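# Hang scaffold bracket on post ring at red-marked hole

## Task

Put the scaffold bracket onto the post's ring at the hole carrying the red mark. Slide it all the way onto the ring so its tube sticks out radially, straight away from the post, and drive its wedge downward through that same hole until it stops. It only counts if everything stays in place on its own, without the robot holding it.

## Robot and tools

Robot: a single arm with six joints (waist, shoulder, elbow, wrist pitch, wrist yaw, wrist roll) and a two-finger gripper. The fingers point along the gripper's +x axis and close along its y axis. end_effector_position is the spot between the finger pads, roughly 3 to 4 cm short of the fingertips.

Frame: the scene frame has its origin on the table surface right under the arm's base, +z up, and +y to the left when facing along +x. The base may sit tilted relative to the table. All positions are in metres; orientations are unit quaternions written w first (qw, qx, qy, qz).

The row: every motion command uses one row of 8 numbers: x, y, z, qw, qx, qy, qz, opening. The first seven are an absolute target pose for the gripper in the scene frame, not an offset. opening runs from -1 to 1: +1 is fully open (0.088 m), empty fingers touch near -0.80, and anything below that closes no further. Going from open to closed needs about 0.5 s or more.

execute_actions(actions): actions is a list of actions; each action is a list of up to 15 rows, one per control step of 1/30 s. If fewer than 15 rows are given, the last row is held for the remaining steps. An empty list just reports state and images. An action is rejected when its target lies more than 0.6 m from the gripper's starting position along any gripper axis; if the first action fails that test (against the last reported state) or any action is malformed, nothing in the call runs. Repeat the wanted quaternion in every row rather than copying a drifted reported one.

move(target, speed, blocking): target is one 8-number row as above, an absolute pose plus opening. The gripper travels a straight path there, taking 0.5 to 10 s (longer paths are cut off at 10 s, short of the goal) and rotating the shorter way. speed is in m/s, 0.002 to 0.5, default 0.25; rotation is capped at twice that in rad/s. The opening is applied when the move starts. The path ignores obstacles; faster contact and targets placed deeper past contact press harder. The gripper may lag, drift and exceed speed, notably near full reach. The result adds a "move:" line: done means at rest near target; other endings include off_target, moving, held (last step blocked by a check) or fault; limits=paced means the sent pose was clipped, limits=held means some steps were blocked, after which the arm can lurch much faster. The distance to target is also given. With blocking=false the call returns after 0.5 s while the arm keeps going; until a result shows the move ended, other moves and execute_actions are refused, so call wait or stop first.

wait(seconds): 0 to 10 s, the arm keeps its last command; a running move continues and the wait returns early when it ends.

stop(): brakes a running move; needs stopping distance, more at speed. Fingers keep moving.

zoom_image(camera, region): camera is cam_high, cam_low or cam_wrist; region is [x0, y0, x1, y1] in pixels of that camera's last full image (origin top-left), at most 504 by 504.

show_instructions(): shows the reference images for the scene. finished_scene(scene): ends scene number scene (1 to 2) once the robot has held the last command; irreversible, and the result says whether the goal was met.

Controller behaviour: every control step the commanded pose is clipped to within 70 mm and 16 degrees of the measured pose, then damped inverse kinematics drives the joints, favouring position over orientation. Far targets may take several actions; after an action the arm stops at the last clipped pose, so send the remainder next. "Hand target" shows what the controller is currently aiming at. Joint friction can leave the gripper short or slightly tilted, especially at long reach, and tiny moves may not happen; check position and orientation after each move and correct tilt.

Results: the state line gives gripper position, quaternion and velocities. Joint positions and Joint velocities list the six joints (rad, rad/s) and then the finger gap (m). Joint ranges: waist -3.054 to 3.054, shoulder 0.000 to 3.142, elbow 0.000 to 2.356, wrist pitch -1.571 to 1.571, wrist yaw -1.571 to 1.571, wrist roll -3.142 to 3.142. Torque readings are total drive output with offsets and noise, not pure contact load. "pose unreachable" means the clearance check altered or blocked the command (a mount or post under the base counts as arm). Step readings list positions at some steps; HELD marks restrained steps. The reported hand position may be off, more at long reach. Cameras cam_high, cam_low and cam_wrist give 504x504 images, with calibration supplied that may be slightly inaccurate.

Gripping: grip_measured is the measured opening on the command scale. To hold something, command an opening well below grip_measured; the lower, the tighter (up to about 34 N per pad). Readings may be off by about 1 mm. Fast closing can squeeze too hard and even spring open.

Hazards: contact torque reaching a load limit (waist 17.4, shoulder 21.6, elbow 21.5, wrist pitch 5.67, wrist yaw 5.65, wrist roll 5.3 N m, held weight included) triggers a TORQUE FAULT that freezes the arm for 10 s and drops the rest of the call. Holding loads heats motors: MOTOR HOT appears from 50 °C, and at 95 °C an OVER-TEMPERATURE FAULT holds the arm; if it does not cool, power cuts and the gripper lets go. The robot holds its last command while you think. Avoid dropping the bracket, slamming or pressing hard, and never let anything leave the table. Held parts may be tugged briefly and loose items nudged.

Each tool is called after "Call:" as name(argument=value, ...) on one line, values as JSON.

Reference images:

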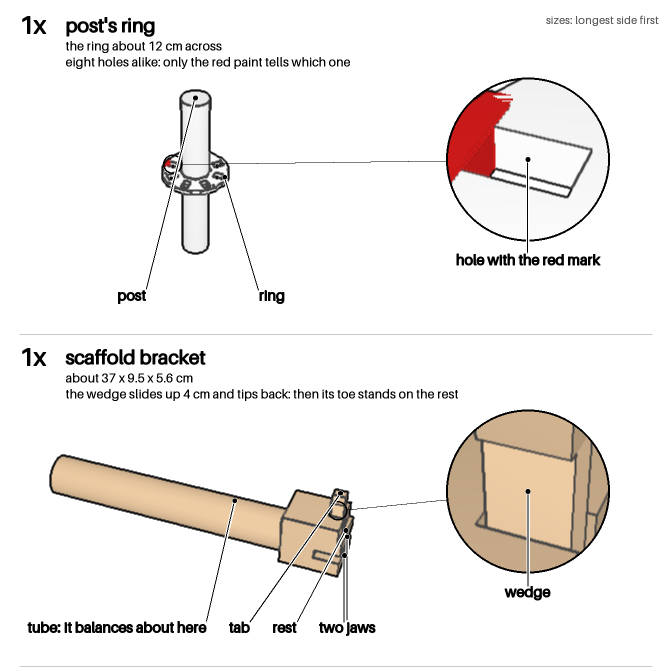

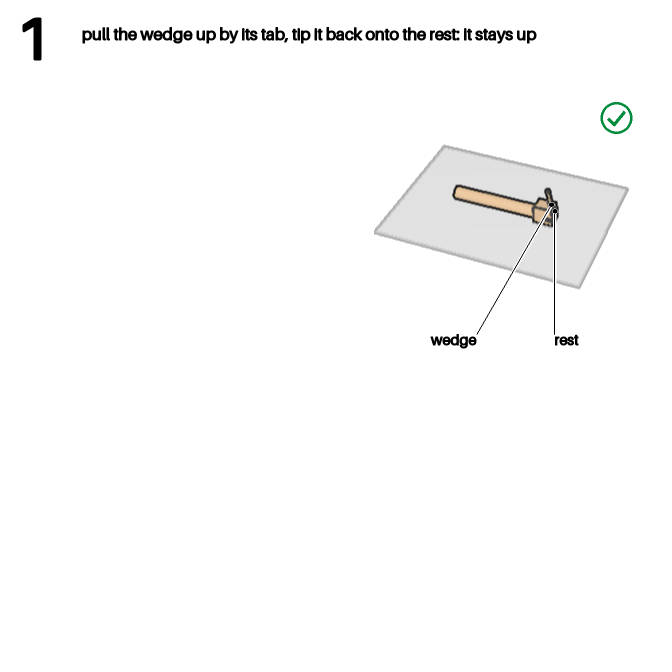

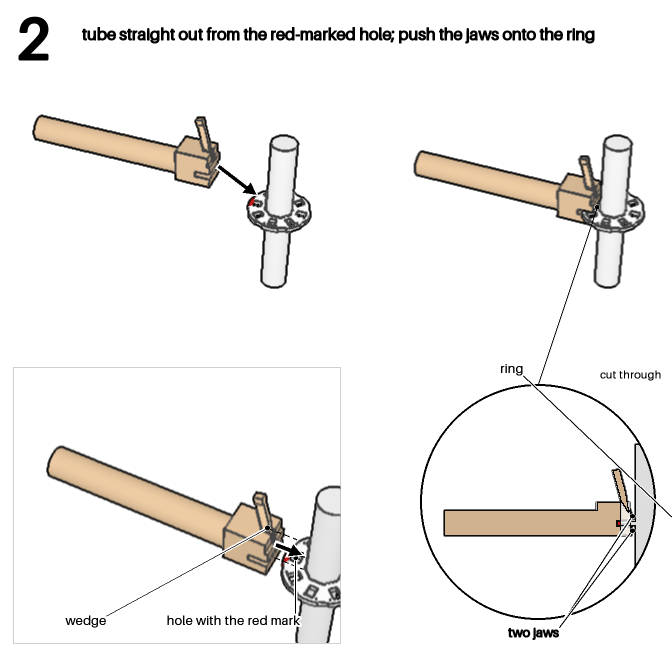

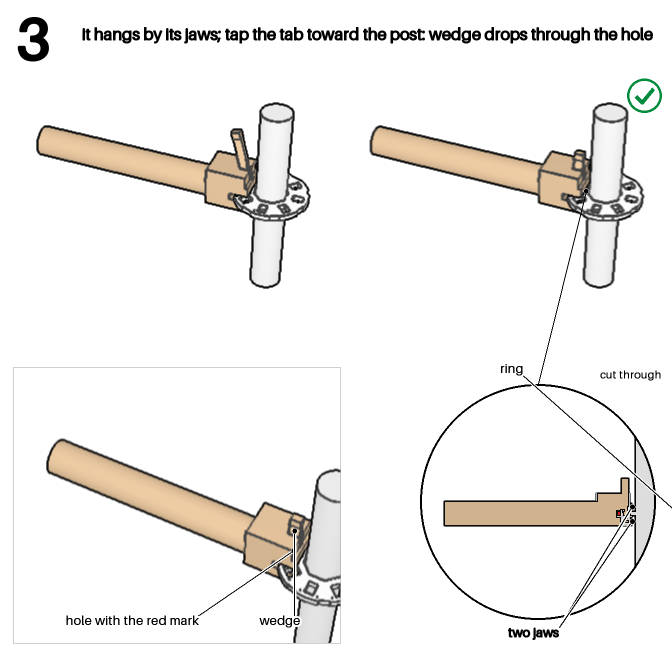

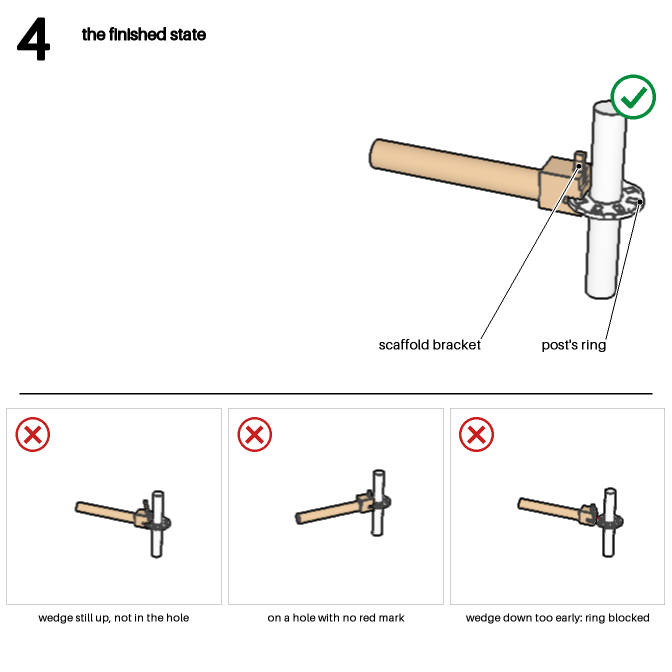

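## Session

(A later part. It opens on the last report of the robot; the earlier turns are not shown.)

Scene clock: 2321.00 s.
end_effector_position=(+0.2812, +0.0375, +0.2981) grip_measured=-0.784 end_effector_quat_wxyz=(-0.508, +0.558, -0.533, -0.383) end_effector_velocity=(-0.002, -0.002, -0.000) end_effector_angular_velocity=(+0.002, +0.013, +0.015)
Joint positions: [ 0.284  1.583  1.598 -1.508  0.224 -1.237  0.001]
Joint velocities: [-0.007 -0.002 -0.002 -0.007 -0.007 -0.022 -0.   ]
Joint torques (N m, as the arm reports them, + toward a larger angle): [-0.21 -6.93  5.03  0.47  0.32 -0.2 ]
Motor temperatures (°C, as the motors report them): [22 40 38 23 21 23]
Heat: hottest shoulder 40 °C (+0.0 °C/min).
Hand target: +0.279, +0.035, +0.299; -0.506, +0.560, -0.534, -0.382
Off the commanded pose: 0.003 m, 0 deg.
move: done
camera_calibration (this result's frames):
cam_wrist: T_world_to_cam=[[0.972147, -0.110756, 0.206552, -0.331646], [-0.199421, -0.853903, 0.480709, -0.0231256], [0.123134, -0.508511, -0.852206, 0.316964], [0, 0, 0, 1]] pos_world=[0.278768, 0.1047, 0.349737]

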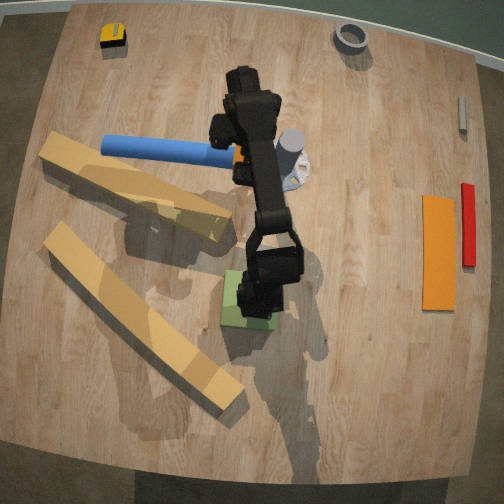

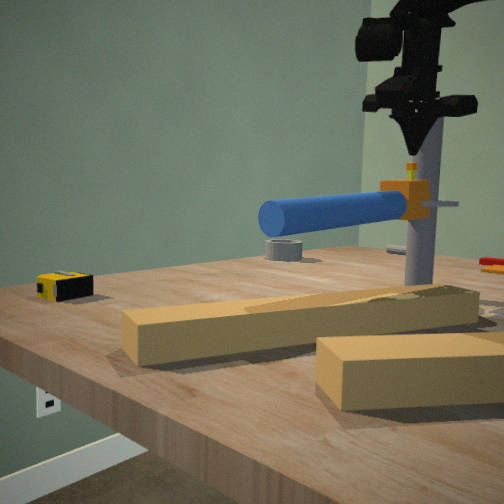

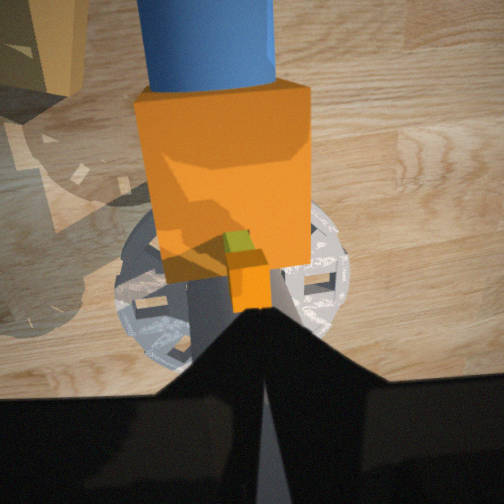

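Call:
move(target=[0.2785,0.0320,0.2720,0.5060,-0.5595,0.5338,0.3820,-0.85], speed=0.025)

Call:
zoom_image(camera="cam_low", region=[370,80,470,210])

Scene clock: 2345.40 s.
end_effector_position=(+0.2806, +0.0360, +0.2829) grip_measured=-0.784 end_effector_quat_wxyz=(-0.517, +0.564, -0.522, -0.377) end_effector_velocity=(-0.004, -0.003, -0.000) end_effector_angular_velocity=(-0.010, +0.007, +0.004)
Joint positions: [ 0.28   1.537  1.488 -1.408  0.224 -1.248  0.001]
Joint velocities: [-0.002 -0.012 -0.012 -0.007  0.007 -0.007 -0.   ]
Joint torques (N m, as the arm reports them, + toward a larger angle): [-0.78 -4.19  2.79  1.07  0.26 -0.13]
Motor temperatures (°C, as the motors report them): [22 39 35 23 21 23]
Heat: hottest shoulder 39 °C (+0.0 °C/min).
Hand target: +0.278, +0.032, +0.272; -0.506, +0.560, -0.534, -0.382
Off the commanded pose: 0.012 m, 2 deg.
move: off_target
camera_calibration (this result's frames):
cam_wrist: T_world_to_cam=[[0.96558, -0.105506, 0.237749, -0.335284], [-0.209182, -0.858233, 0.468699, -0.0109485], [0.154594, -0.502299, -0.850762, 0.293816], [0, 0, 0, 1]] pos_world=[0.276031, 0.102813, 0.334813]

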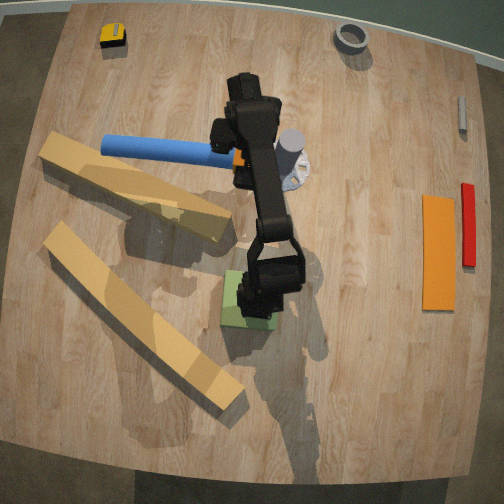

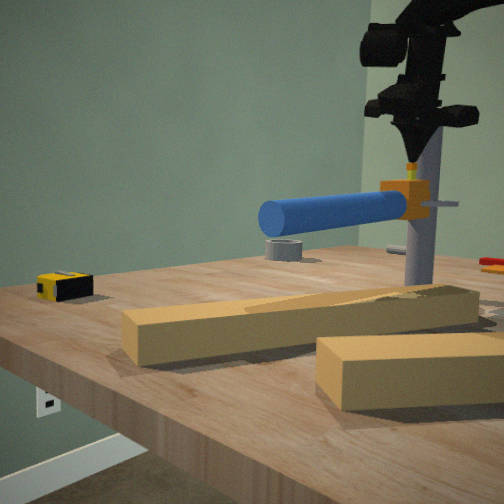

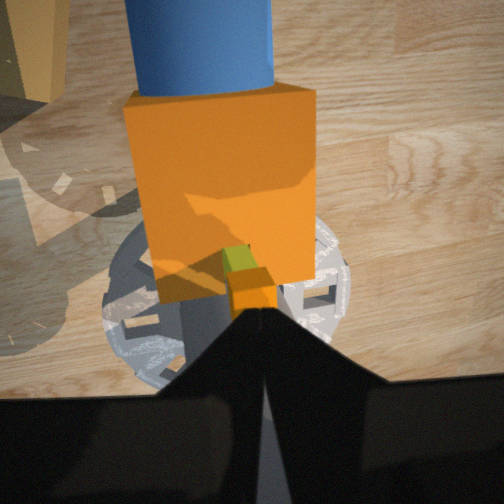

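Region (370, 80, 470, 210) of cam_low's 504x504 image, scaled by 3.877, with more detail than that image has; it fills the left 388 columns of this view, and the rest is white.

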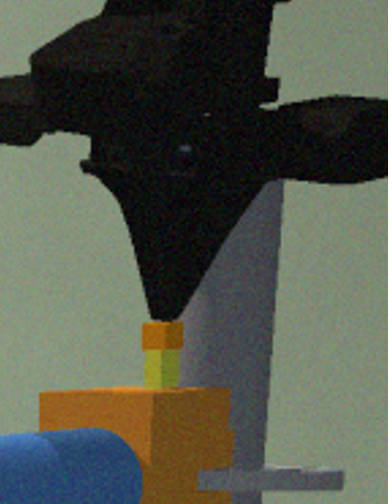

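Call:
move(target=[0.2790,0.0340,0.2650,0.5060,-0.5595,0.5338,0.3820,-0.85], speed=0.02)

Call:
zoom_image(camera="cam_low", region=[390,140,450,230])

Scene clock: 2360.43 s.
end_effector_position=(+0.2804, +0.0361, +0.2813) grip_measured=-0.784 end_effector_quat_wxyz=(-0.521, +0.567, -0.517, -0.375) end_effector_velocity=(-0.003, -0.000, -0.002) end_effector_angular_velocity=(+0.000, +0.018, +0.020)
Joint positions: [ 0.281  1.524  1.467 -1.387  0.225 -1.249  0.001]
Joint velocities: [-0.002 -0.002 -0.007 -0.007 -0.007 -0.022 -0.   ]
Joint torques (N m, as the arm reports them, + toward a larger angle): [-0.26 -2.74  1.75  1.47  0.24  0.14]
Motor temperatures (°C, as the motors report them): [22 38 34 24 21 23]
Heat: hottest shoulder 38 °C (-1.0 °C/min).
Hand target: +0.278, +0.034, +0.265; -0.506, +0.560, -0.534, -0.382
Off the commanded pose: 0.016 m, 3 deg.
move: off_target
camera_calibration (this result's frames):
cam_wrist: T_world_to_cam=[[0.962528, -0.104529, 0.250227, -0.337377], [-0.21402, -0.859473, 0.464221, -0.00747603], [0.166539, -0.500379, -0.849639, 0.288755], [0, 0, 0, 1]] pos_world=[0.275046, 0.102796, 0.333228]

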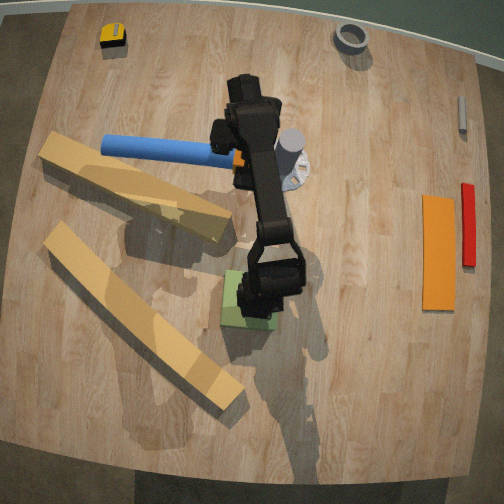

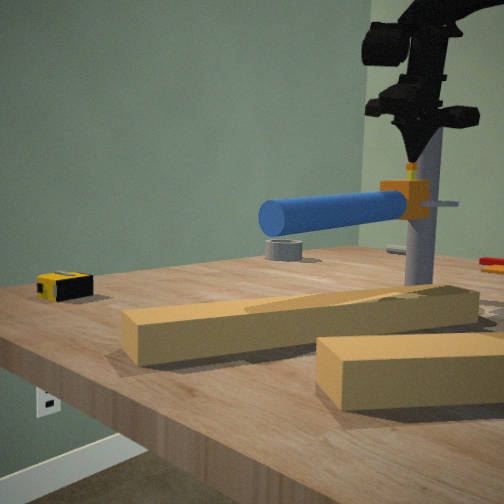

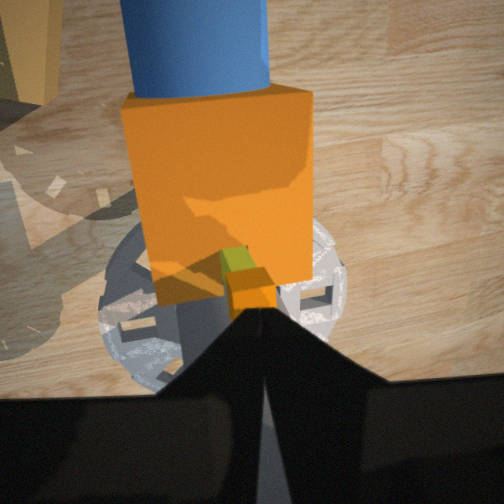

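Region (390, 140, 450, 230) of cam_low's 504x504 image, scaled by 5.600, with more detail than that image has.

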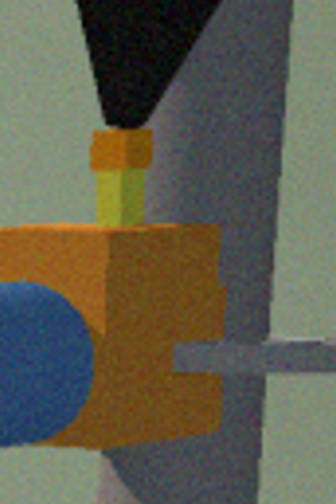

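Call:
move(target=[0.2800,0.0480,0.3080,0.5060,-0.5595,0.5338,0.3820,-0.85], speed=0.1)

Call:
zoom_image(camera="cam_wrist", region=[110,80,360,330])

Call:
zoom_image(camera="cam_low", region=[390,140,450,230])

Scene clock: 2374.33 s.
end_effector_position=(+0.2776, +0.0467, +0.3061) grip_measured=-0.784 end_effector_quat_wxyz=(-0.505, +0.559, -0.534, -0.384) end_effector_velocity=(-0.004, -0.001, -0.002) end_effector_angular_velocity=(-0.005, +0.043, +0.005)
Joint positions: [ 0.321  1.594  1.642 -1.555  0.229 -1.203  0.001]
Joint velocities: [-0.002  0.017  0.012 -0.037 -0.007 -0.007 -0.   ]
Joint torques (N m, as the arm reports them, + toward a larger angle): [ 0.26 -4.67  7.93  0.42  0.23  0.18]
Motor temperatures (°C, as the motors report them): [22 36 32 25 21 23]
Heat: hottest shoulder 36 °C (-4.0 °C/min).
Hand target: +0.280, +0.048, +0.308; -0.506, +0.560, -0.534, -0.382
Off the commanded pose: 0.003 m, 0 deg.
move: done
camera_calibration (this result's frames):
cam_wrist: T_world_to_cam=[[0.973419, -0.106745, 0.202637, -0.328092], [-0.194543, -0.85227, 0.485581, -0.0227478], [0.120868, -0.512095, -0.850382, 0.329124], [0, 0, 0, 1]] pos_world=[0.275165, 0.114133, 0.35741]

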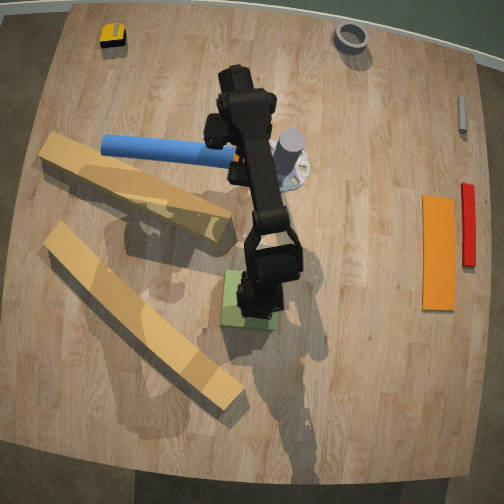

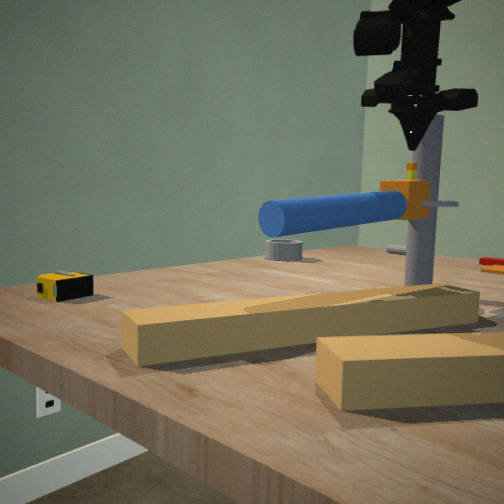

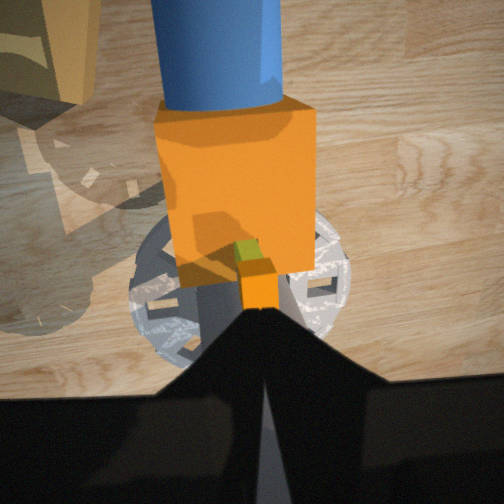

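Region (110, 80, 360, 330) of cam_wrist's 504x504 image, scaled by 2.016, with more detail than that image has.

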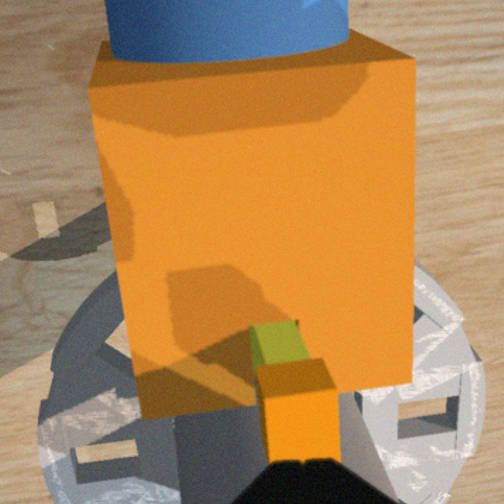

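Region (390, 140, 450, 230) of cam_low's 504x504 image, scaled by 5.600, with more detail than that image has.

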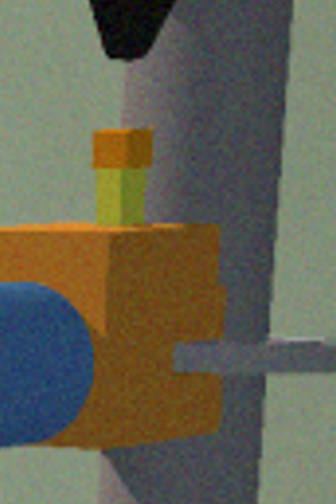

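Call:
finished_scene(scene=1)

The scene is finished: the task was done.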